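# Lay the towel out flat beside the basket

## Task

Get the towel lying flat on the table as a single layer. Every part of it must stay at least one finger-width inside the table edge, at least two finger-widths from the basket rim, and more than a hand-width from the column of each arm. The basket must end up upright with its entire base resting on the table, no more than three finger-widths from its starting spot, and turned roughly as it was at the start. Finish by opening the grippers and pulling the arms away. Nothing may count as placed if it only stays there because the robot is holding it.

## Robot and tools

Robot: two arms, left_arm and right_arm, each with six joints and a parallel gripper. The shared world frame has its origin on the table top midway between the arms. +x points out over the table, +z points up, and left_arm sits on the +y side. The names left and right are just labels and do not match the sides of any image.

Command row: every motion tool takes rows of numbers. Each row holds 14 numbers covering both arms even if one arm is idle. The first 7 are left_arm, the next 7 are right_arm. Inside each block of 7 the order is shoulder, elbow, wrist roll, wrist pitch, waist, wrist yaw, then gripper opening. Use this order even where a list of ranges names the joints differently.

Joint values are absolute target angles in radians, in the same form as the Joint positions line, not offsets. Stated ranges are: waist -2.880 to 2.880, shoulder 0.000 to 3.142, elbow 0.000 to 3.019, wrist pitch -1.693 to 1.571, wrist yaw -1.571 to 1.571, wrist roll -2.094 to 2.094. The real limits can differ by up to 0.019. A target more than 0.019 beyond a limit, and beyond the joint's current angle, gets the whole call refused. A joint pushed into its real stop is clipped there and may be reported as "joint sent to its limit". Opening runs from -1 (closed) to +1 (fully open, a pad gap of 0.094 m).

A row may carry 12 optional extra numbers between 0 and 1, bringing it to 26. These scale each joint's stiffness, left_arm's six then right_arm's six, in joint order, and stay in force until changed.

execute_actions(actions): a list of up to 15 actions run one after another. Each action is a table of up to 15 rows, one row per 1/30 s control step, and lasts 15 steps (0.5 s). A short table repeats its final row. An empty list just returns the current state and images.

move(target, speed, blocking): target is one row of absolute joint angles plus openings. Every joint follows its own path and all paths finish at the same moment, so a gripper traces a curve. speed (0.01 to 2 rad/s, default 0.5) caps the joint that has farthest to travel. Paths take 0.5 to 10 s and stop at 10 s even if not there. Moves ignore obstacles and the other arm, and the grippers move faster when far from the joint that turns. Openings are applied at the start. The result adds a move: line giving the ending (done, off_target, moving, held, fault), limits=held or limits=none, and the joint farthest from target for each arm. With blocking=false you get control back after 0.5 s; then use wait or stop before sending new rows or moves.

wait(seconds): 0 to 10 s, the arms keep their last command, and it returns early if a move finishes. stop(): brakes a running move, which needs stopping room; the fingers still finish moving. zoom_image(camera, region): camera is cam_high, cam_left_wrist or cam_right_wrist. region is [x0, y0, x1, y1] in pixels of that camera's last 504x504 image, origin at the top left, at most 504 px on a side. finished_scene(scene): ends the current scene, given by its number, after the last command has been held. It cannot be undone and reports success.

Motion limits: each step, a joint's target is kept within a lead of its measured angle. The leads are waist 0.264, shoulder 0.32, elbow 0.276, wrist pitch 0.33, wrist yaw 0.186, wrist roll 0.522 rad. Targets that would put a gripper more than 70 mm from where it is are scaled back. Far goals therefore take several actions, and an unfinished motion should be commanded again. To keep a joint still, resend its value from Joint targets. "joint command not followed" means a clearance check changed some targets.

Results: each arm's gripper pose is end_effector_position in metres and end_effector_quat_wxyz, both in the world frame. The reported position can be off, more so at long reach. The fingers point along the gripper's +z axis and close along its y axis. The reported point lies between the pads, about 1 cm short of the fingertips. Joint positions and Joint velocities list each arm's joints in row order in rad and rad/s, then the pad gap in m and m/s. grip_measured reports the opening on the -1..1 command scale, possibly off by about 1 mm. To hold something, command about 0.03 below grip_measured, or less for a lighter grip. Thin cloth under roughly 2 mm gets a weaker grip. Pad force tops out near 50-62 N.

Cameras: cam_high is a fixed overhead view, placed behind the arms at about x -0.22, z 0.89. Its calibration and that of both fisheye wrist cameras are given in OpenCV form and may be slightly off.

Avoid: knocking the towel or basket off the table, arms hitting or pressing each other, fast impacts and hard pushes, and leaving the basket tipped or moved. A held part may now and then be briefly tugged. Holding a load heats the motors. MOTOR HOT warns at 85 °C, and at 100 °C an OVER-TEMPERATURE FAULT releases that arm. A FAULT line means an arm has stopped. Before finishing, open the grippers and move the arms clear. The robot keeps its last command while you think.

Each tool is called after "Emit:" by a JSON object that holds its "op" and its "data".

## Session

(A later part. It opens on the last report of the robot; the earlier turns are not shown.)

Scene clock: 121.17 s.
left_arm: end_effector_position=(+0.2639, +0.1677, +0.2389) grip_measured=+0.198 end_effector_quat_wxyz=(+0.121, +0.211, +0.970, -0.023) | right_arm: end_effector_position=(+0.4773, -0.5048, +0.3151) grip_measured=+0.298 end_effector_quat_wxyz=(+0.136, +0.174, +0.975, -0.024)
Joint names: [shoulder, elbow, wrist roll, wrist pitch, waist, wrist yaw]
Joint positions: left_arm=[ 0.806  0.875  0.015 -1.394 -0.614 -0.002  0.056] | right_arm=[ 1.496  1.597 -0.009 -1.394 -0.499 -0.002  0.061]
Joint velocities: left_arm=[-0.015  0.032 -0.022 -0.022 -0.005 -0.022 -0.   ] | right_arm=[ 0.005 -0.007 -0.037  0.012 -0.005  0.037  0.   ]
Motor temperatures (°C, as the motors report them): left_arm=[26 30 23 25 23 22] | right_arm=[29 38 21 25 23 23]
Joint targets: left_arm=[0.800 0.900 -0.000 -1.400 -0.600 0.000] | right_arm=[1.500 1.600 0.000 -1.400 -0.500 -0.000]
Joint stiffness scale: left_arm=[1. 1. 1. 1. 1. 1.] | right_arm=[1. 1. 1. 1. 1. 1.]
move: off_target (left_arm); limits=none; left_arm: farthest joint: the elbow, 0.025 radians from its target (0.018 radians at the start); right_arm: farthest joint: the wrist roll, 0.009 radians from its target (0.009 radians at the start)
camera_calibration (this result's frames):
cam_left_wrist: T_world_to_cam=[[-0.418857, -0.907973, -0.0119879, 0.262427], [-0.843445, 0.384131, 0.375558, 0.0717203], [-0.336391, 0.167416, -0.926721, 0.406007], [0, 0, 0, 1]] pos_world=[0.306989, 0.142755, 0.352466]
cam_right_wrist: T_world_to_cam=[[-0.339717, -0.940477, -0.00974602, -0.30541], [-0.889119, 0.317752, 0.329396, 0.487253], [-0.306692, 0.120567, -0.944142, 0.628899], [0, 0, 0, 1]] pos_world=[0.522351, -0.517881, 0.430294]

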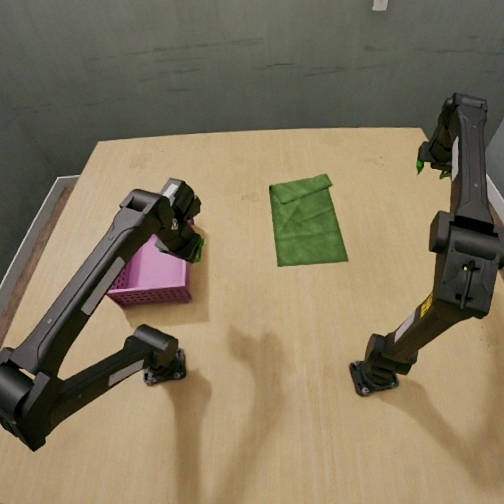

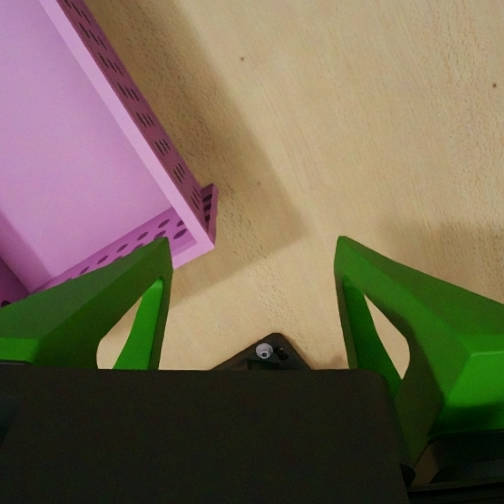

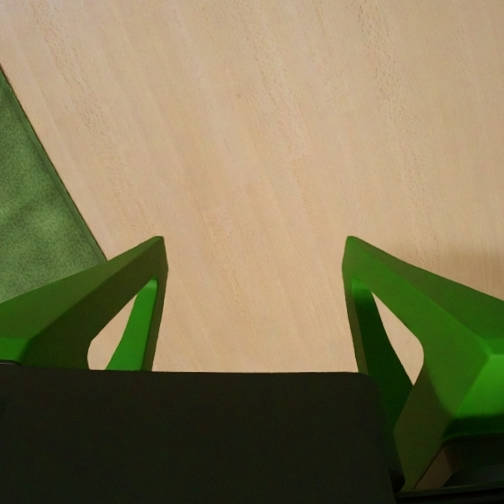

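Emit:
{"op": "move", "data": {"target": [1.76,1.3,0.78,-0.96,-1.015,0,0.2,1.47,0.92,1.69,-0.9,-0.03,0,0.2], "speed": 0.7}}

Scene clock: 130.03 s.
left_arm: end_effector_position=(+0.3933, -0.1041, +0.0581) grip_measured=+0.198 end_effector_quat_wxyz=(+0.045, +0.706, +0.707, -0.000) | right_arm: end_effector_position=(+0.3998, -0.2862, +0.0605) grip_measured=+0.202 end_effector_quat_wxyz=(+0.026, +0.711, +0.702, +0.033)
Joint names: [shoulder, elbow, wrist roll, wrist pitch, waist, wrist yaw]
Joint positions: left_arm=[ 1.762  1.252  0.764 -0.97  -1.006 -0.002  0.056] | right_arm=[ 1.491  0.915  1.68  -0.911 -0.041 -0.002  0.056]
Joint velocities: left_arm=[-0.005  0.012 -0.007  0.007 -0.005  0.022 -0.001] | right_arm=[ 0.005  0.007 -0.007  0.007 -0.005  0.051 -0.   ]
Motor temperatures (°C, as the motors report them): left_arm=[26 30 23 25 23 22] | right_arm=[28 37 21 25 23 23]
Joint targets: left_arm=[1.760 1.300 0.780 -0.960 -1.015 0.000] | right_arm=[1.470 0.920 1.690 -0.900 -0.030 0.000]
Joint stiffness scale: left_arm=[1. 1. 1. 1. 1. 1.] | right_arm=[1. 1. 1. 1. 1. 1.]
move: off_target (left_arm, right_arm); limits=none; left_arm: farthest joint: the elbow, 0.048 radians from its target (0.425 radians at the start); right_arm: farthest joint: the shoulder, 0.021 radians from its target (0.026 radians at the start)
camera_calibration (this result's frames):
cam_left_wrist: T_world_to_cam=[[-0.997567, 0.00187732, -0.069692, 0.393363], [-0.0358394, 0.84363, 0.535727, 0.0740897], [0.0598, 0.536922, -0.84151, 0.205184], [0, 0, 0, 1]] pos_world=[0.382791, -0.173411, 0.160387]
cam_right_wrist: T_world_to_cam=[[-0.995498, 0.00980611, -0.0942748, 0.410691], [-0.04714, 0.811675, 0.582203, 0.222204], [0.0822297, 0.584026, -0.807559, 0.307245], [0, 0, 0, 1]] pos_world=[0.394052, -0.363824, 0.157468]

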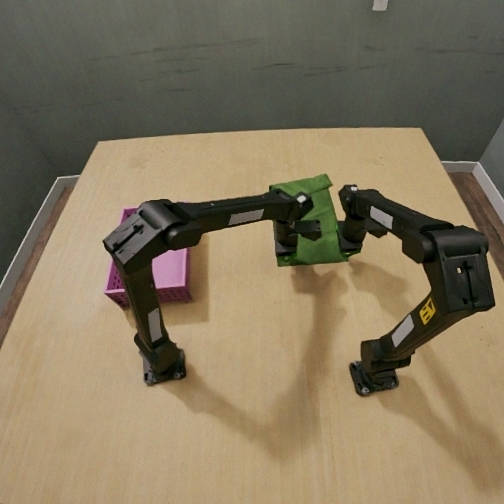

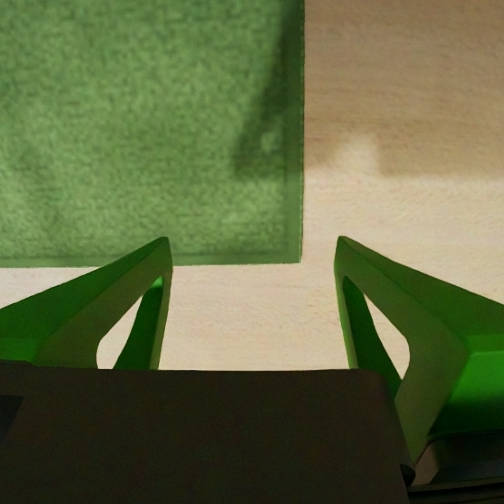

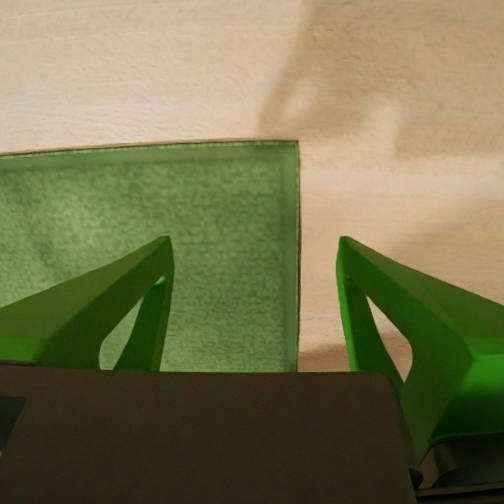

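Emit:
{"op": "move", "data": {"target": [1.77,1.25,0.78,-0.95,-1.025,0,0.2,1.49,0.9,1.69,-0.89,0.0,0,0.2], "speed": 0.1}}

Emit:
{"op": "move", "data": {"target": [1.86,1.19,0.78,-0.85,-1.025,0,0.2,1.59,0.83,1.69,-0.77,0.0,0,0.2], "speed": 0.12}}

Emit:
{"op": "move", "data": {"target": [1.86,1.19,0.78,-0.85,-1.025,0,-1,1.59,0.83,1.69,-0.77,0.0,0,-1]}}

Scene clock: 134.00 s.
left_arm: end_effector_position=(+0.3915, -0.1054, +0.0561) grip_measured=+0.198 end_effector_quat_wxyz=(+0.047, +0.707, +0.705, -0.000) | right_arm: end_effector_position=(+0.3940, -0.2756, +0.0554) grip_measured=+0.202 end_effector_quat_wxyz=(+0.023, +0.701, +0.712, +0.032)
Joint names: [shoulder, elbow, wrist roll, wrist pitch, waist, wrist yaw]
Joint positions: left_arm=[ 1.762  1.246  0.765 -0.961 -1.01  -0.002  0.056] | right_arm=[ 1.491  0.899  1.68  -0.901 -0.013 -0.002  0.056]
Joint velocities: left_arm=[ 0.015 -0.002 -0.022 -0.007 -0.005  0.007  0.   ] | right_arm=[-0.005 -0.007 -0.066 -0.012 -0.005 -0.037 -0.002]
Motor temperatures (°C, as the motors report them): left_arm=[26 30 23 25 23 22] | right_arm=[28 36 21 25 23 23]
Joint targets: left_arm=[1.770 1.250 0.780 -0.950 -1.025 -0.000] | right_arm=[1.490 0.900 1.690 -0.890 0.000 0.000]
Joint stiffness scale: left_arm=[1. 1. 1. 1. 1. 1.] | right_arm=[1. 1. 1. 1. 1. 1.]
move: done; limits=none; left_arm: farthest joint: the waist, 0.015 radians from its target (0.019 radians at the start); right_arm: farthest joint: the waist, 0.013 radians from its target (0.041 radians at the start)
camera_calibration (this result's frames):
cam_left_wrist: T_world_to_cam=[[-0.997397, 0.00628773, -0.0718323, 0.391913], [-0.0331185, 0.844953, 0.533815, 0.0752789], [0.0640514, 0.534804, -0.842545, 0.202464], [0, 0, 0, 1]] pos_world=[0.380417, -0.17435, 0.158552]
cam_right_wrist: T_world_to_cam=[[-0.995878, -0.0175941, -0.0889783, 0.396632], [-0.0663244, 0.810423, 0.582078, 0.223466], [0.061869, 0.58558, -0.80825, 0.305876], [0, 0, 0, 1]] pos_world=[0.390894, -0.353238, 0.152441]

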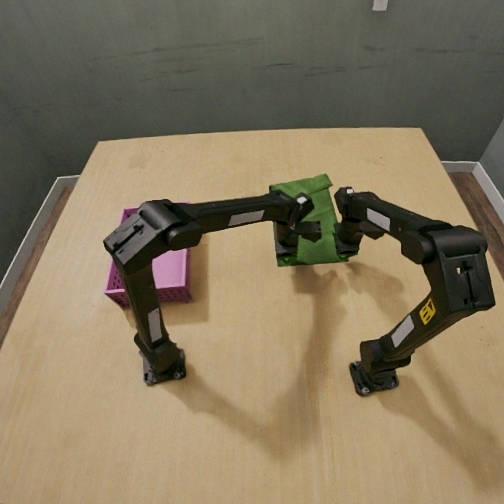

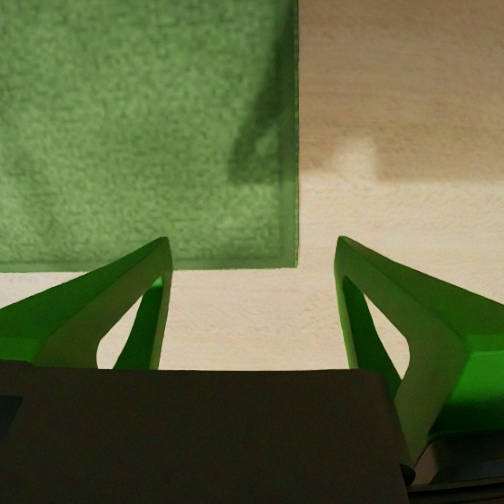

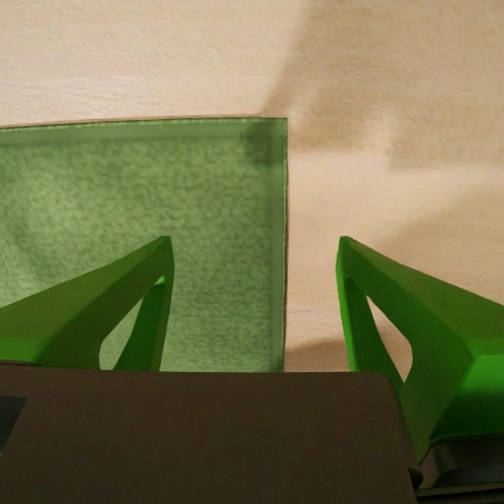

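Scene clock: 135.33 s.
left_arm: end_effector_position=(+0.3880, -0.1017, +0.0185) grip_measured=+0.198 end_effector_quat_wxyz=(+0.039, +0.708, +0.705, -0.000) | right_arm: end_effector_position=(+0.3849, -0.2767, +0.0139) grip_measured=+0.202 end_effector_quat_wxyz=(+0.017, +0.702, +0.712, +0.023)
Joint names: [shoulder, elbow, wrist roll, wrist pitch, waist, wrist yaw]
Joint positions: left_arm=[ 1.812  1.203  0.766 -0.884 -1.01  -0.002  0.056] | right_arm=[ 1.557  0.84   1.68  -0.798 -0.013 -0.002  0.056]
Joint velocities: left_arm=[-0.015 -0.002 -0.037 -0.022  0.005 -0.007  0.   ] | right_arm=[-0.005 -0.007  0.022 -0.002  0.005 -0.051 -0.   ]
Motor temperatures (°C, as the motors report them): left_arm=[26 30 23 25 23 22] | right_arm=[28 36 21 25 23 23]
Joint targets: left_arm=[1.860 1.190 0.780 -0.850 -1.025 -0.000] | right_arm=[1.590 0.830 1.690 -0.770 0.000 0.000]
Joint stiffness scale: left_arm=[1. 1. 1. 1. 1. 1.] | right_arm=[1. 1. 1. 1. 1. 1.]
move: off_target (left_arm, right_arm); limits=none; left_arm: farthest joint: the shoulder, 0.048 radians from its target (0.098 radians at the start); right_arm: farthest joint: the shoulder, 0.033 radians from its target (0.099 radians at the start)
camera_calibration (this result's frames):
cam_left_wrist: T_world_to_cam=[[-0.998097, 0.00856253, -0.0610656, 0.38599], [-0.0260704, 0.838852, 0.543735, 0.0885856], [0.0558808, 0.544292, -0.837033, 0.173077], [0, 0, 0, 1]] pos_world=[0.377893, -0.17182, 0.120275]
cam_right_wrist: T_world_to_cam=[[-0.997591, -0.0178083, -0.0670459, 0.384112], [-0.0535546, 0.81202, 0.581168, 0.243462], [0.044093, 0.583358, -0.811017, 0.279861], [0, 0, 0, 1]] pos_world=[0.383885, -0.354115, 0.111234]

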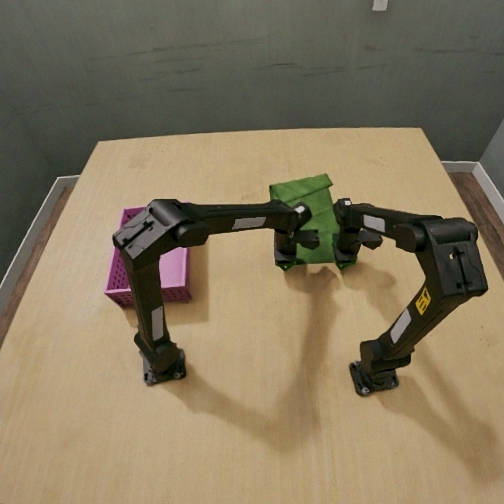

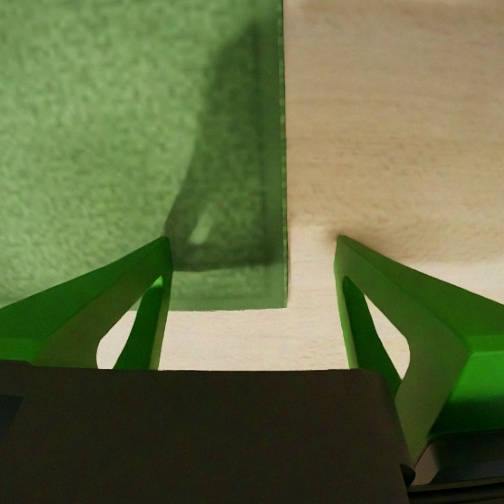

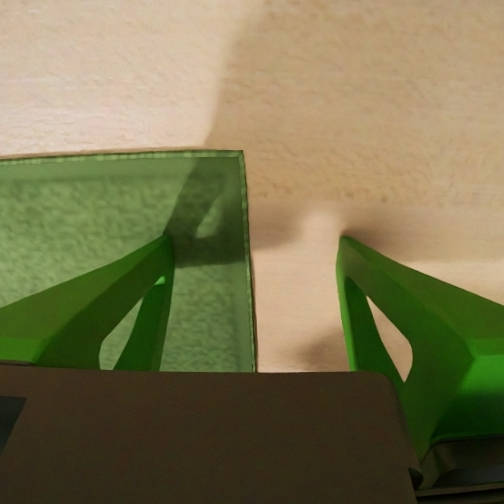

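Scene clock: 136.03 s.
left_arm: end_effector_position=(+0.3904, -0.1037, +0.0197) grip_measured=-0.965 end_effector_quat_wxyz=(+0.047, +0.708, +0.705, +0.001) | right_arm: end_effector_position=(+0.3875, -0.2764, +0.0144) grip_measured=-0.964 end_effector_quat_wxyz=(+0.020, +0.701, +0.712, +0.027)
Joint names: [shoulder, elbow, wrist roll, wrist pitch, waist, wrist yaw]
Joint positions: left_arm=[ 1.81   1.202  0.766 -0.87  -1.01  -0.004  0.002] | right_arm=[ 1.556  0.84   1.68  -0.788 -0.013 -0.002  0.002]
Joint velocities: left_arm=[-0.005 -0.007 -0.022  0.012 -0.005 -0.007  0.001] | right_arm=[ 0.005 -0.007 -0.022 -0.022 -0.005  0.022 -0.   ]
Motor temperatures (°C, as the motors report them): left_arm=[26 30 23 25 23 22] | right_arm=[27 36 21 25 23 23]
Joint targets: left_arm=[1.860 1.190 0.780 -0.850 -1.025 -0.000] | right_arm=[1.590 0.830 1.690 -0.770 -0.000 -0.000]
Joint stiffness scale: left_arm=[1. 1. 1. 1. 1. 1.] | right_arm=[1. 1. 1. 1. 1. 1.]
move: off_target (left_arm, right_arm); limits=none; left_arm: farthest joint: the shoulder, 0.050 radians from its target (0.048 radians at the start); right_arm: farthest joint: the shoulder, 0.034 radians from its target (0.033 radians at the start)
camera_calibration (this result's frames):
cam_left_wrist: T_world_to_cam=[[-0.997299, 0.00775071, -0.0730354, 0.388388], [-0.0326699, 0.843805, 0.535655, 0.0929728], [0.0657794, 0.536594, -0.841273, 0.170421], [0, 0, 0, 1]] pos_world=[0.379166, -0.172908, 0.121935]
cam_right_wrist: T_world_to_cam=[[-0.996795, -0.0177087, -0.0780169, 0.386614], [-0.059937, 0.811222, 0.581658, 0.24533], [0.0529886, 0.58447, -0.809683, 0.276751], [0, 0, 0, 1]] pos_world=[0.385414, -0.353923, 0.111544]

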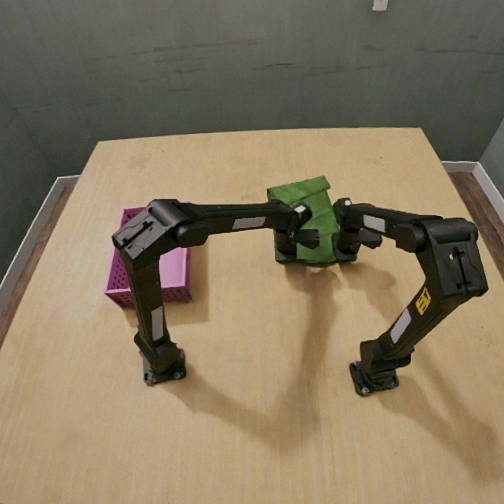

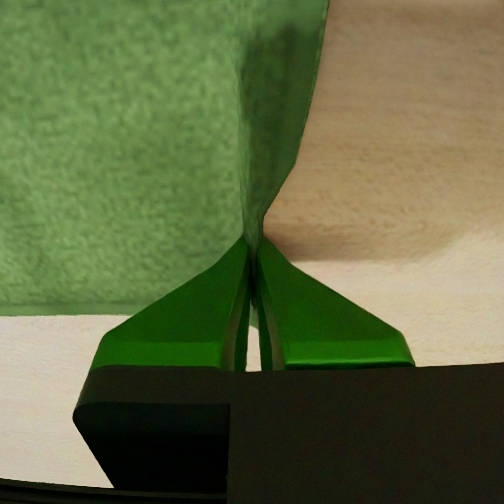

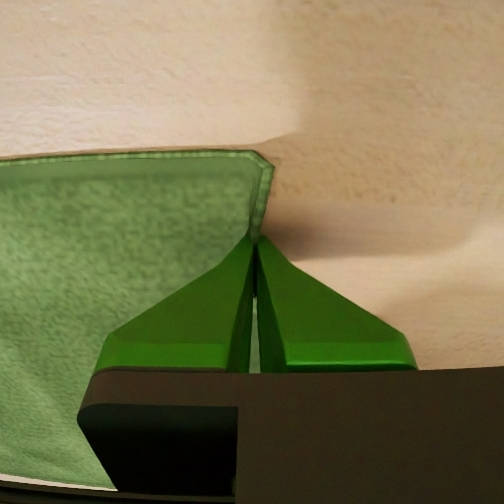

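Emit:
{"op": "move", "data": {"target": [1.52,1.51,0.98,-1.19,-0.79,0,-1,1.43,1.36,1.84,-1.14,0.12,0,-1], "speed": 0.3}}

Emit:
{"op": "move", "data": {"target": [1.233,1.77,1.05,-1.5,-0.72,0,-1,1.31,1.84,2.05,-1.49,0.33,0,-1], "speed": 0.3}}

Scene clock: 144.47 s.
left_arm: end_effector_position=(+0.4749, -0.0327, +0.2490) grip_measured=-0.965 end_effector_quat_wxyz=(+0.153, +0.696, +0.701, +0.029) | right_arm: end_effector_position=(+0.4823, -0.2047, +0.2334) grip_measured=-0.964 end_effector_quat_wxyz=(+0.079, +0.703, +0.693, +0.136)
Joint names: [shoulder, elbow, wrist roll, wrist pitch, waist, wrist yaw]
Joint positions: left_arm=[ 1.534  1.46   0.964 -1.184 -0.801 -0.002  0.002] | right_arm=[ 1.442  1.317  1.83  -1.131  0.107 -0.002  0.002]
Joint velocities: left_arm=[-0.005 -0.002  0.066  0.002 -0.005  0.007 -0.   ] | right_arm=[-0.015 -0.012 -0.007 -0.017  0.005  0.022  0.   ]
Motor temperatures (°C, as the motors report them): left_arm=[27 30 23 25 23 22] | right_arm=[27 35 21 25 23 23]
Joint targets: left_arm=[1.520 1.510 0.980 -1.190 -0.790 0.000] | right_arm=[1.430 1.360 1.840 -1.140 0.120 0.000]
Joint stiffness scale: left_arm=[1. 1. 1. 1. 1. 1.] | right_arm=[1. 1. 1. 1. 1. 1.]
move: off_target (left_arm, right_arm); limits=none; left_arm: farthest joint: the elbow, 0.050 radians from its target (0.308 radians at the start); right_arm: farthest joint: the elbow, 0.043 radians from its target (0.520 radians at the start)
camera_calibration (this result's frames):
cam_left_wrist: T_world_to_cam=[[-0.965335, -0.024264, -0.259885, 0.519148], [-0.136067, 0.896459, 0.421718, -0.00785227], [0.222744, 0.442461, -0.868685, 0.24885], [0, 0, 0, 1]] pos_world=[0.444653, -0.0904706, 0.354403]
cam_right_wrist: T_world_to_cam=[[-0.950593, 0.0239669, -0.309512, 0.539794], [-0.179622, 0.77071, 0.611345, 0.107911], [0.253196, 0.636735, -0.728327, 0.302327], [0, 0, 0, 1]] pos_world=[0.455959, -0.288608, 0.321295]

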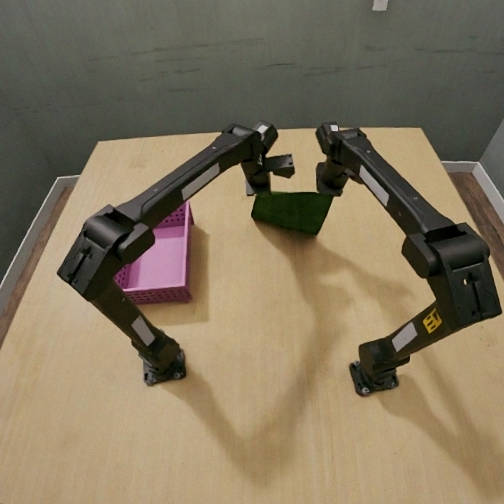

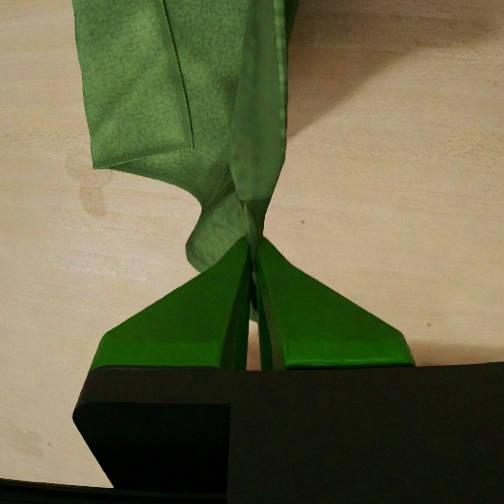

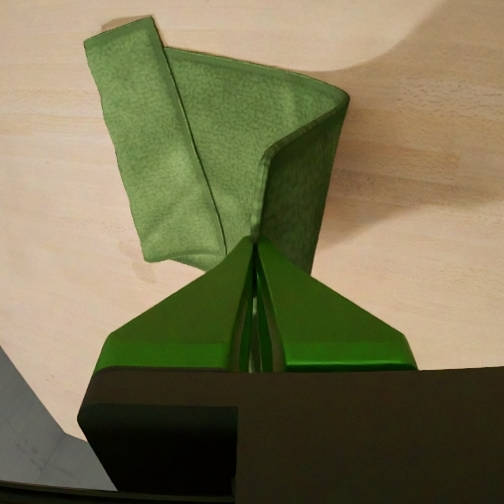

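Scene clock: 146.77 s.
left_arm: end_effector_position=(+0.4065, +0.0491, +0.4804) grip_measured=-0.966 end_effector_quat_wxyz=(+0.268, +0.678, +0.681, +0.070) | right_arm: end_effector_position=(+0.4179, -0.1211, +0.4831) grip_measured=-0.964 end_effector_quat_wxyz=(+0.088, +0.683, +0.674, +0.266)
Joint names: [shoulder, elbow, wrist roll, wrist pitch, waist, wrist yaw]
Joint positions: left_arm=[ 1.238  1.723  1.035 -1.495 -0.734 -0.002  0.002] | right_arm=[ 1.317  1.796  2.039 -1.483  0.317 -0.002  0.002]
Joint velocities: left_arm=[-0.024  0.007 -0.051 -0.027 -0.015  0.037 -0.   ] | right_arm=[-0.005 -0.007  0.022  0.002 -0.005  0.007 -0.   ]
Motor temperatures (°C, as the motors report them): left_arm=[27 30 23 25 23 22] | right_arm=[27 36 21 25 23 23]
Joint targets: left_arm=[1.233 1.770 1.050 -1.500 -0.720 0.000] | right_arm=[1.310 1.840 2.050 -1.490 0.330 -0.000]
Joint stiffness scale: left_arm=[1. 1. 1. 1. 1. 1.] | right_arm=[1. 1. 1. 1. 1. 1.]
move: off_target (left_arm, right_arm); limits=none; left_arm: farthest joint: the elbow, 0.047 radians from its target (0.310 radians at the start); right_arm: farthest joint: the elbow, 0.044 radians from its target (0.523 radians at the start)
camera_calibration (this result's frames):
cam_left_wrist: T_world_to_cam=[[-0.883276, -0.0655305, -0.464252, 0.582104], [-0.217943, 0.934089, 0.282804, -0.0898781], [0.41512, 0.350975, -0.83934, 0.341135], [0, 0, 0, 1]] pos_world=[0.352958, 0.00237012, 0.581989]
cam_right_wrist: T_world_to_cam=[[-0.868919, 0.0745562, -0.489306, 0.612681], [-0.327239, 0.655156, 0.680944, -0.106663], [0.371341, 0.751805, -0.54488, 0.323216], [0, 0, 0, 1]] pos_world=[0.377443, -0.218794, 0.548534]

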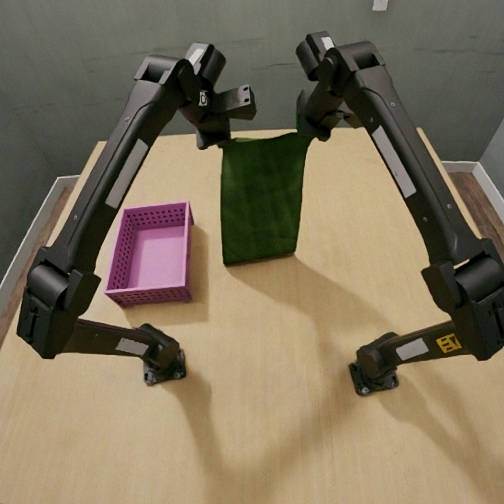

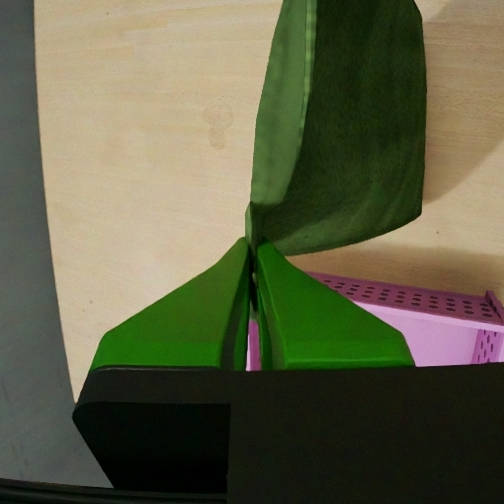

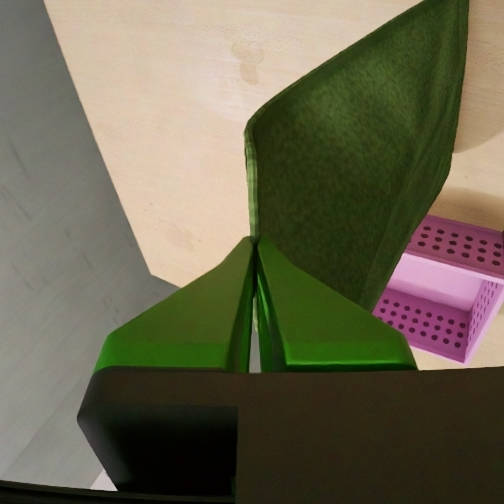

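Emit:
{"op": "move", "data": {"target": [1.233,1.87,1.08,-1.45,-0.69,0,-1,1.31,1.94,2.02,-1.44,0.30,0,-1], "speed": 0.2}}

Emit:
{"op": "move", "data": {"target": [1.42,1.89,1.2,-1.0,-0.57,0,-1,1.51,1.99,1.92,-1.01,0.19,0,-1], "speed": 0.2}}

Scene clock: 154.97 s.
left_arm: end_effector_position=(+0.4183, +0.0571, +0.5310) grip_measured=-0.966 end_effector_quat_wxyz=(+0.324, +0.664, +0.667, +0.094) | right_arm: end_effector_position=(+0.4232, -0.1185, +0.5341) grip_measured=-0.964 end_effector_quat_wxyz=(+0.109, +0.666, +0.664, +0.322)
Joint names: [shoulder, elbow, wrist roll, wrist pitch, waist, wrist yaw]
Joint positions: left_arm=[ 1.238  1.821  1.065 -1.466 -0.705 -0.002  0.002] | right_arm=[ 1.317  1.896  2.03  -1.456  0.317 -0.002  0.002]
Joint velocities: left_arm=[ 0.005 -0.032  0.007 -0.017 -0.015 -0.022 -0.   ] | right_arm=[-0.005 -0.007  0.007  0.017 -0.005 -0.037  0.001]
Motor temperatures (°C, as the motors report them): left_arm=[26 31 23 25 23 22] | right_arm=[27 37 21 25 23 23]
Joint targets: left_arm=[1.233 1.870 1.080 -1.450 -0.690 -0.000] | right_arm=[1.310 1.940 2.020 -1.440 0.300 -0.000]
Joint stiffness scale: left_arm=[1. 1. 1. 1. 1. 1.] | right_arm=[1. 1. 1. 1. 1. 1.]
move: off_target (left_arm, right_arm); limits=none; left_arm: farthest joint: the elbow, 0.049 radians from its target (0.147 radians at the start); right_arm: farthest joint: the elbow, 0.044 radians from its target (0.144 radians at the start)
camera_calibration (this result's frames):
cam_left_wrist: T_world_to_cam=[[-0.821566, -0.0945679, -0.562215, 0.644388], [-0.252218, 0.944683, 0.209665, -0.0564979], [0.511288, 0.314055, -0.799972, 0.316916], [0, 0, 0, 1]] pos_world=[0.353123, 0.0147822, 0.627654]
cam_right_wrist: T_world_to_cam=[[-0.807574, 0.095039, -0.582059, 0.667983], [-0.410348, 0.61832, 0.670295, -0.104805], [0.423603, 0.780159, -0.46034, 0.28316], [0, 0, 0, 1]] pos_world=[0.376492, -0.219591, 0.589406]

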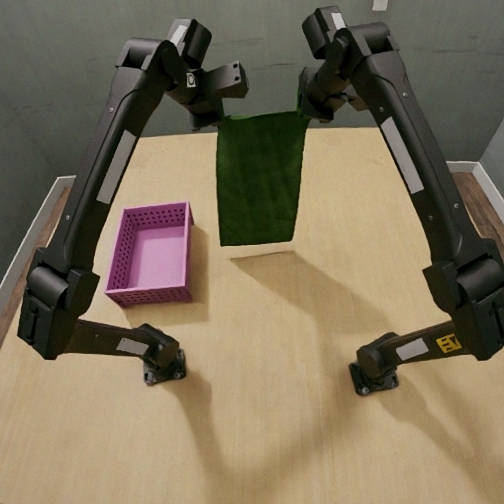

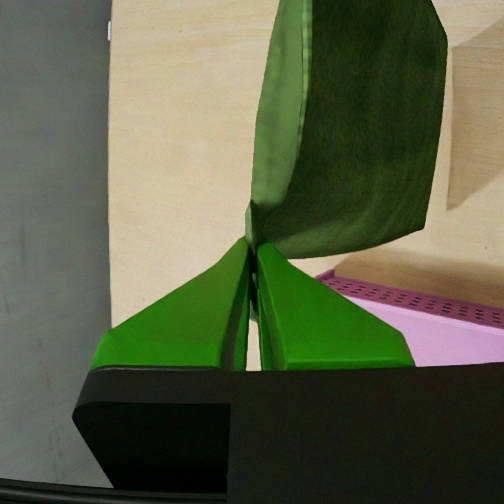

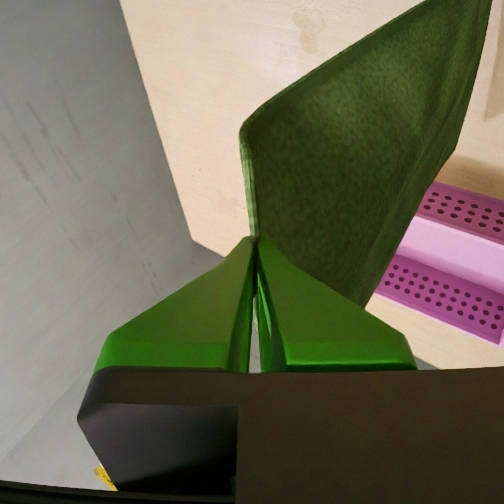

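Scene clock: 157.73 s.
left_arm: end_effector_position=(+0.5749, +0.0510, +0.5300) grip_measured=-0.966 end_effector_quat_wxyz=(+0.428, +0.624, +0.628, +0.182) | right_arm: end_effector_position=(+0.5771, -0.1194, +0.5383) grip_measured=-0.964 end_effector_quat_wxyz=(+0.197, +0.629, +0.619, +0.427)
Joint names: [shoulder, elbow, wrist roll, wrist pitch, waist, wrist yaw]
Joint positions: left_arm=[ 1.414  1.83   1.185 -1.02  -0.584 -0.002  0.002] | right_arm=[ 1.495  1.934  1.93  -1.03   0.205 -0.002  0.002]
Joint velocities: left_arm=[-0.015  0.007 -0.022 -0.002  0.005 -0.11  -0.001] | right_arm=[-0.005 -0.002 -0.022 -0.022 -0.005 -0.095 -0.001]
Motor temperatures (°C, as the motors report them): left_arm=[26 31 23 25 23 22] | right_arm=[26 38 21 25 23 23]
Joint targets: left_arm=[1.420 1.890 1.200 -1.000 -0.570 -0.000] | right_arm=[1.510 1.990 1.920 -1.010 0.190 -0.000]
Joint stiffness scale: left_arm=[1. 1. 1. 1. 1. 1.] | right_arm=[1. 1. 1. 1. 1. 1.]
move: off_target (left_arm, right_arm); limits=none; left_arm: farthest joint: the elbow, 0.060 radians from its target (0.069 radians at the start); right_arm: farthest joint: the elbow, 0.056 radians from its target (0.094 radians at the start)
camera_calibration (this result's frames):
cam_left_wrist: T_world_to_cam=[[-0.62274, -0.149151, -0.768081, 0.769443], [-0.33227, 0.939161, 0.0870225, 0.100262], [0.708373, 0.309403, -0.634412, 0.0371503], [0, 0, 0, 1]] pos_world=[0.48616, 0.00910649, 0.605838]
cam_right_wrist: T_world_to_cam=[[-0.600975, 0.155831, -0.783929, 0.791585], [-0.562845, 0.613864, 0.553513, 0.106384], [0.567481, 0.773878, -0.281209, 0.0403557], [0, 0, 0, 1]] pos_world=[0.5127, -0.219889, 0.573011]

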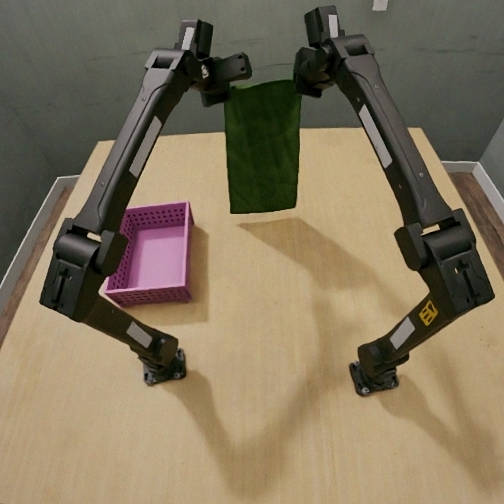

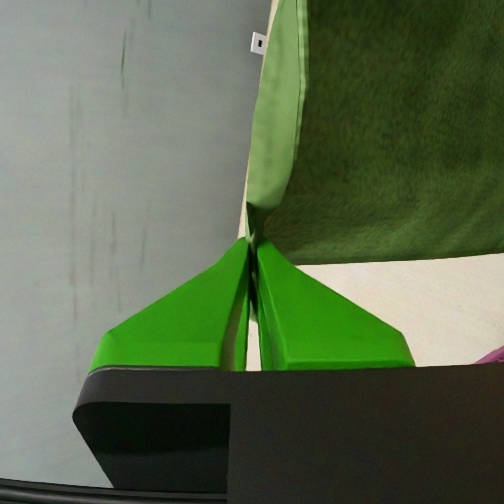

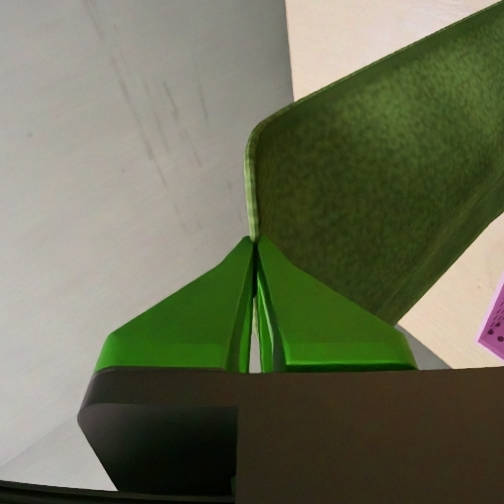

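Emit:
{"op": "execute_actions", "data": {"actions": []}}

Scene clock: 168.97 s.
left_arm: end_effector_position=(+0.5749, +0.0510, +0.5300) grip_measured=-0.966 end_effector_quat_wxyz=(+0.428, +0.625, +0.627, +0.182) | right_arm: end_effector_position=(+0.5771, -0.1194, +0.5383) grip_measured=-0.964 end_effector_quat_wxyz=(+0.197, +0.629, +0.619, +0.427)
Joint names: [shoulder, elbow, wrist roll, wrist pitch, waist, wrist yaw]
Joint positions: left_arm=[ 1.414  1.83   1.185 -1.02  -0.584 -0.002  0.002] | right_arm=[ 1.495  1.934  1.929 -1.03   0.205 -0.002  0.002]
Joint velocities: left_arm=[-0.005  0.012 -0.007  0.007  0.005  0.022  0.   ] | right_arm=[ 0.005 -0.002  0.051 -0.002 -0.005 -0.007 -0.   ]
Motor temperatures (°C, as the motors report them): left_arm=[26 32 23 25 23 22] | right_arm=[26 41 21 25 23 23]
Joint targets: left_arm=[1.420 1.890 1.200 -1.000 -0.570 -0.000] | right_arm=[1.510 1.990 1.920 -1.010 0.190 -0.000]
Joint stiffness scale: left_arm=[1. 1. 1. 1. 1. 1.] | right_arm=[1. 1. 1. 1. 1. 1.]
camera_calibration (this result's frames):
cam_left_wrist: T_world_to_cam=[[-0.622683, -0.148792, -0.768197, 0.769453], [-0.332077, 0.939208, 0.0872578, 0.100024], [0.708514, 0.309434, -0.634239, 0.0369762], [0, 0, 0, 1]] pos_world=[0.486142, 0.00910357, 0.605816]
cam_right_wrist: T_world_to_cam=[[-0.600873, 0.155108, -0.784151, 0.791559], [-0.563225, 0.613955, 0.553026, 0.106876], [0.567212, 0.773952, -0.281548, 0.0407024], [0, 0, 0, 1]] pos_world=[0.512735, -0.219896, 0.573057]

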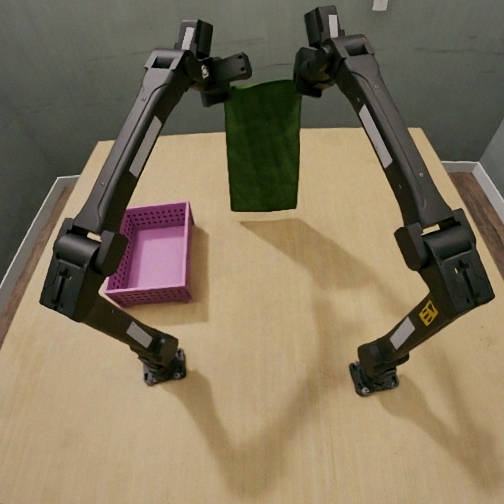

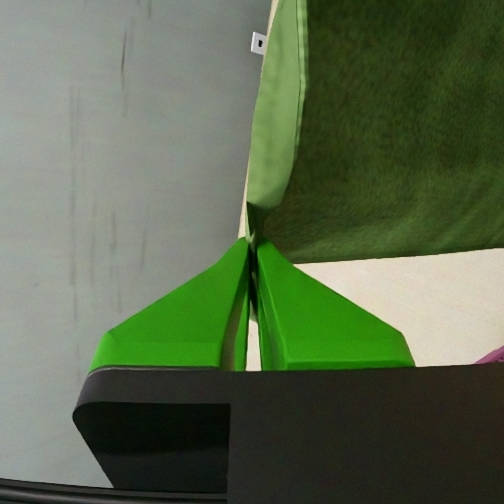

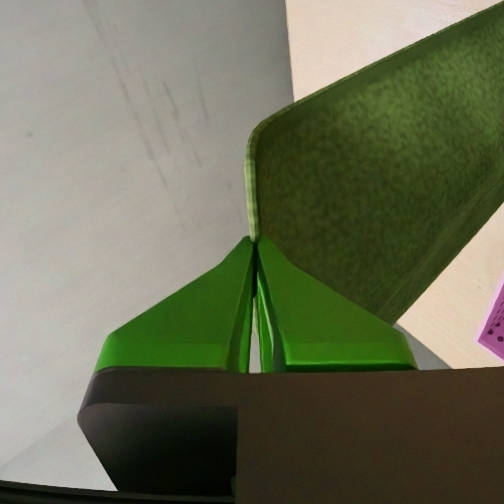

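Emit:
{"op": "move", "data": {"target": [1.62,2.09,1.23,-1.0,-0.53,0,-1,1.72,2.21,1.89,-1.01,0.155,0,-1], "speed": 0.3}}

Emit:
{"op": "move", "data": {"target": [1.40,1.47,1.17,-0.95,-0.6,0,-1,1.48,1.55,1.93,-0.95,0.215,0,-1], "speed": 0.3}}

Emit:
{"op": "move", "data": {"target": [1.417,1.22,1.01,-1.36,-0.768,0,-1,1.494,1.30,2.07,-1.36,0.361,0,-1], "speed": 0.3}}

Scene clock: 180.40 s.
left_arm: end_effector_position=(+0.6554, +0.0473, +0.5229) grip_measured=-0.966 end_effector_quat_wxyz=(+0.423, +0.620, +0.630, +0.199) | right_arm: end_effector_position=(+0.6584, -0.1160, +0.5299) grip_measured=-0.964 end_effector_quat_wxyz=(+0.214, +0.628, +0.615, +0.427)
Joint names: [shoulder, elbow, wrist roll, wrist pitch, waist, wrist yaw]
Joint positions: left_arm=[ 1.613  2.032  1.215 -1.017 -0.543 -0.002  0.002] | right_arm=[ 1.703  2.155  1.9   -1.027  0.17  -0.002  0.002]
Joint velocities: left_arm=[-0.015 -0.017 -0.066 -0.012 -0.015  0.022  0.   ] | right_arm=[-0.015 -0.017  0.081 -0.017 -0.005 -0.11   0.   ]
Motor temperatures (°C, as the motors report them): left_arm=[27 33 23 25 23 22] | right_arm=[27 43 21 25 23 23]
Joint targets: left_arm=[1.620 2.090 1.230 -1.000 -0.530 -0.000] | right_arm=[1.720 2.210 1.890 -1.010 0.155 -0.000]
Joint stiffness scale: left_arm=[1. 1. 1. 1. 1. 1.] | right_arm=[1. 1. 1. 1. 1. 1.]
move: off_target (left_arm, right_arm); limits=none; left_arm: farthest joint: the elbow, 0.058 radians from its target (0.260 radians at the start); right_arm: farthest joint: the elbow, 0.055 radians from its target (0.276 radians at the start)
camera_calibration (this result's frames):
cam_left_wrist: T_world_to_cam=[[-0.608309, -0.146749, -0.780016, 0.810222], [-0.355275, 0.929151, 0.102261, 0.138679], [0.709746, 0.339327, -0.617348, -0.0344976], [0, 0, 0, 1]] pos_world=[0.56662, 0.00175128, 0.596508]
cam_right_wrist: T_world_to_cam=[[-0.579681, 0.151935, -0.800553, 0.827631], [-0.563899, 0.634407, 0.528722, 0.171011], [0.588208, 0.757921, -0.282077, -0.0257793], [0, 0, 0, 1]] pos_world=[0.591358, -0.214698, 0.564874]

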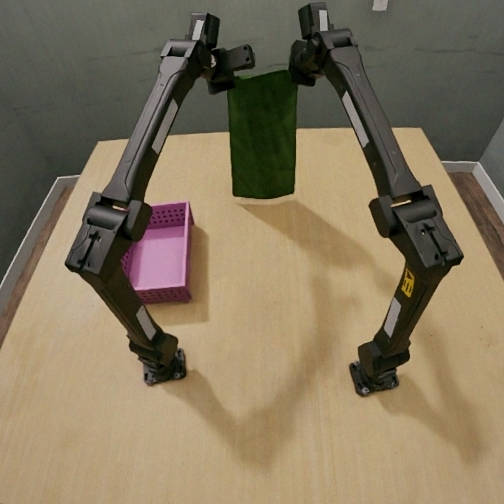

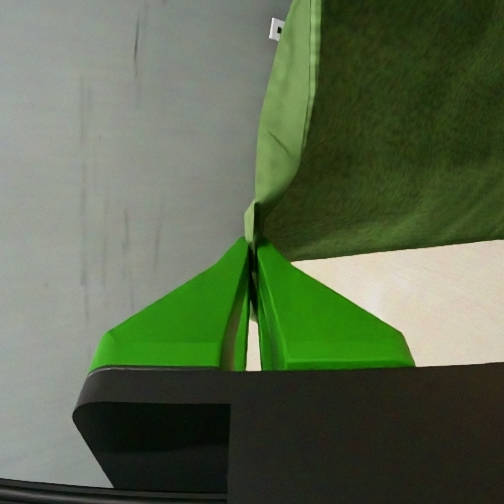

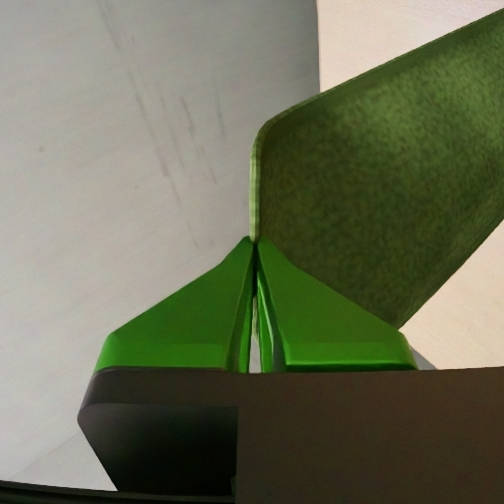

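Scene clock: 182.90 s.
left_arm: end_effector_position=(+0.5562, +0.0544, +0.3287) grip_measured=-0.966 end_effector_quat_wxyz=(+0.288, +0.673, +0.670, +0.121) | right_arm: end_effector_position=(+0.5612, -0.1253, +0.3322) grip_measured=-0.964 end_effector_quat_wxyz=(+0.134, +0.673, +0.668, +0.288)
Joint names: [shoulder, elbow, wrist roll, wrist pitch, waist, wrist yaw]
Joint positions: left_arm=[ 1.428  1.458  1.186 -0.965 -0.59   0.     0.002] | right_arm=[ 1.504  1.545  1.92  -0.965  0.205 -0.002  0.002]
Joint velocities: left_arm=[ 0.005  0.012 -0.037 -0.002 -0.015  0.037 -0.   ] | right_arm=[ 0.005 -0.002 -0.037  0.002 -0.015  0.051 -0.   ]
Motor temperatures (°C, as the motors report them): left_arm=[27 33 23 25 23 22] | right_arm=[27 42 21 25 23 23]
Joint targets: left_arm=[1.400 1.470 1.170 -0.950 -0.600 0.000] | right_arm=[1.480 1.550 1.930 -0.950 0.215 0.000]
Joint stiffness scale: left_arm=[1. 1. 1. 1. 1. 1.] | right_arm=[1. 1. 1. 1. 1. 1.]
move: off_target (left_arm, right_arm); limits=none; left_arm: farthest joint: the shoulder, 0.028 radians from its target (0.213 radians at the start); right_arm: farthest joint: the shoulder, 0.024 radians from its target (0.223 radians at the start)
camera_calibration (this result's frames):
cam_left_wrist: T_world_to_cam=[[-0.829054, -0.0598085, -0.555961, 0.64385], [-0.264653, 0.917819, 0.295916, 0.00327623], [0.492574, 0.392467, -0.77675, 0.0839278], [0, 0, 0, 1]] pos_world=[0.493313, 0.0025618, 0.422177]
cam_right_wrist: T_world_to_cam=[[-0.815145, 0.0694837, -0.575075, 0.661302], [-0.382307, 0.681312, 0.624224, 0.0988176], [0.435179, 0.728688, -0.528804, 0.146833], [0, 0, 0, 1]] pos_world=[0.512937, -0.220271, 0.39626]

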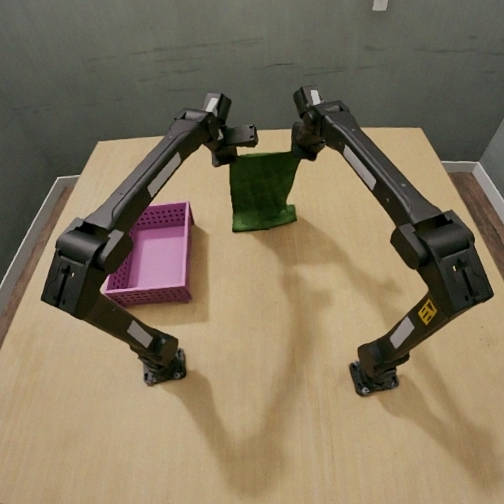

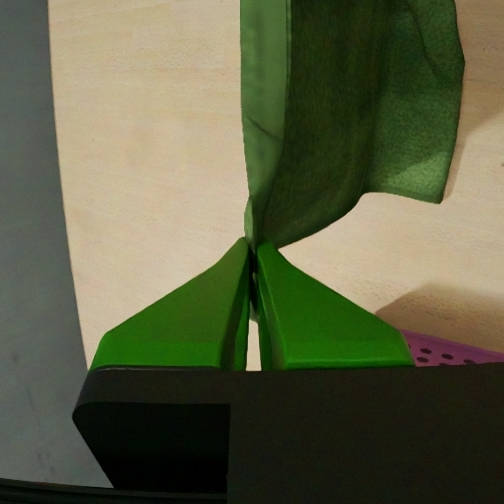

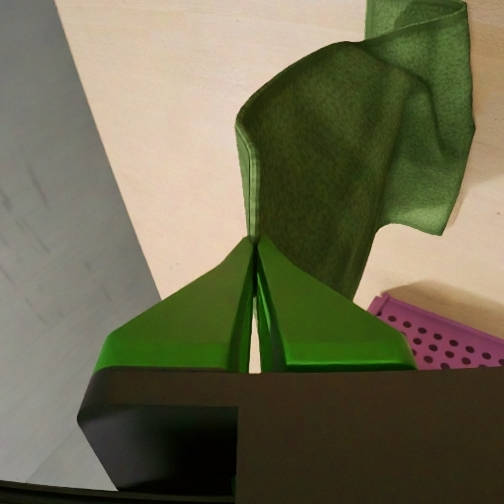

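Scene clock: 184.80 s.
left_arm: end_effector_position=(+0.3816, +0.0523, +0.1864) grip_measured=-0.965 end_effector_quat_wxyz=(+0.000, +0.711, +0.703, -0.001) | right_arm: end_effector_position=(+0.3906, -0.1191, +0.1875) grip_measured=-0.964 end_effector_quat_wxyz=(+0.000, +0.708, +0.706, +0.005)
Joint names: [shoulder, elbow, wrist roll, wrist pitch, waist, wrist yaw]
Joint positions: left_arm=[ 1.428  1.209  1.026 -1.353 -0.757  0.001  0.002] | right_arm=[ 1.504  1.294  2.06  -1.352  0.349 -0.002  0.002]
Joint velocities: left_arm=[ 0.005 -0.007 -0.037 -0.002  0.005  0.007  0.   ] | right_arm=[ 0.005  0.017  0.007  0.027 -0.015  0.066 -0.001]
Motor temperatures (°C, as the motors report them): left_arm=[27 33 23 25 23 22] | right_arm=[27 41 21 25 23 23]
Joint targets: left_arm=[1.417 1.220 1.010 -1.360 -0.768 0.000] | right_arm=[1.494 1.300 2.070 -1.360 0.361 0.000]
Joint stiffness scale: left_arm=[1. 1. 1. 1. 1. 1.] | right_arm=[1. 1. 1. 1. 1. 1.]
move: done; limits=none; left_arm: farthest joint: the wrist roll, 0.016 radians from its target (0.176 radians at the start); right_arm: farthest joint: the waist, 0.012 radians from its target (0.156 radians at the start)
camera_calibration (this result's frames):
cam_left_wrist: T_world_to_cam=[[-0.999846, 0.0169509, -0.00456918, 0.378312], [0.0110004, 0.80774, 0.589436, -0.153109], [0.0136822, 0.589295, -0.807802, 0.23844], [0, 0, 0, 1]] pos_world=[0.376676, -0.0232522, 0.284589]
cam_right_wrist: T_world_to_cam=[[-0.999841, -0.000100741, -0.0178575, 0.398009], [-0.0104522, 0.814104, 0.580624, -0.00156722], [0.0144794, 0.580718, -0.813976, 0.340243], [0, 0, 0, 1]] pos_world=[0.393002, -0.19627, 0.284967]

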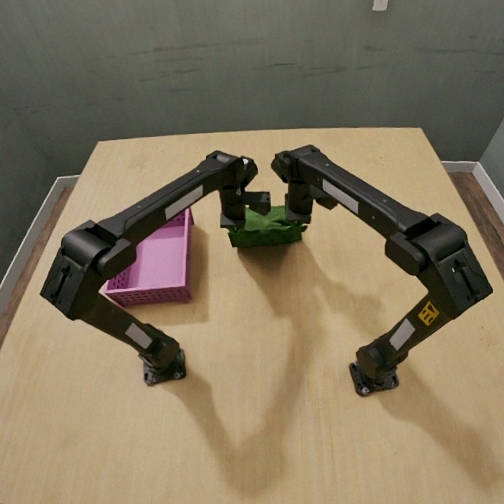

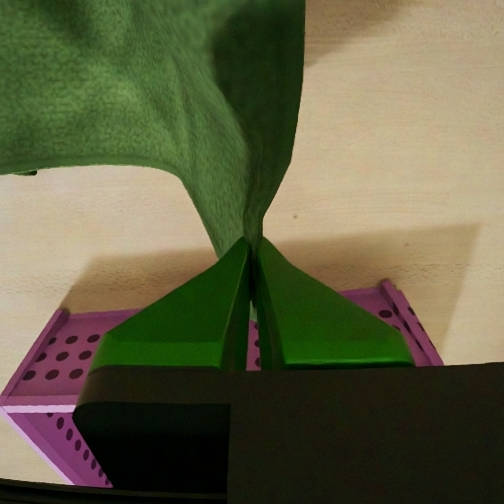

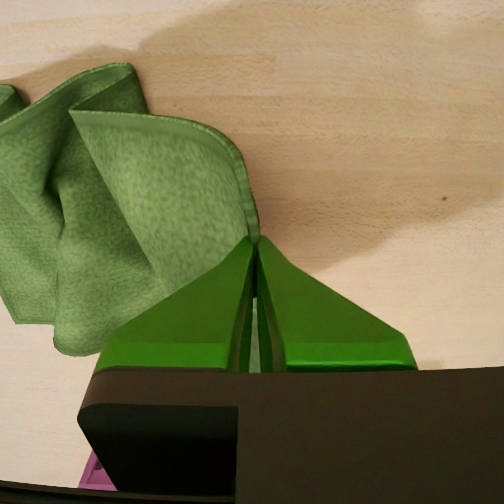

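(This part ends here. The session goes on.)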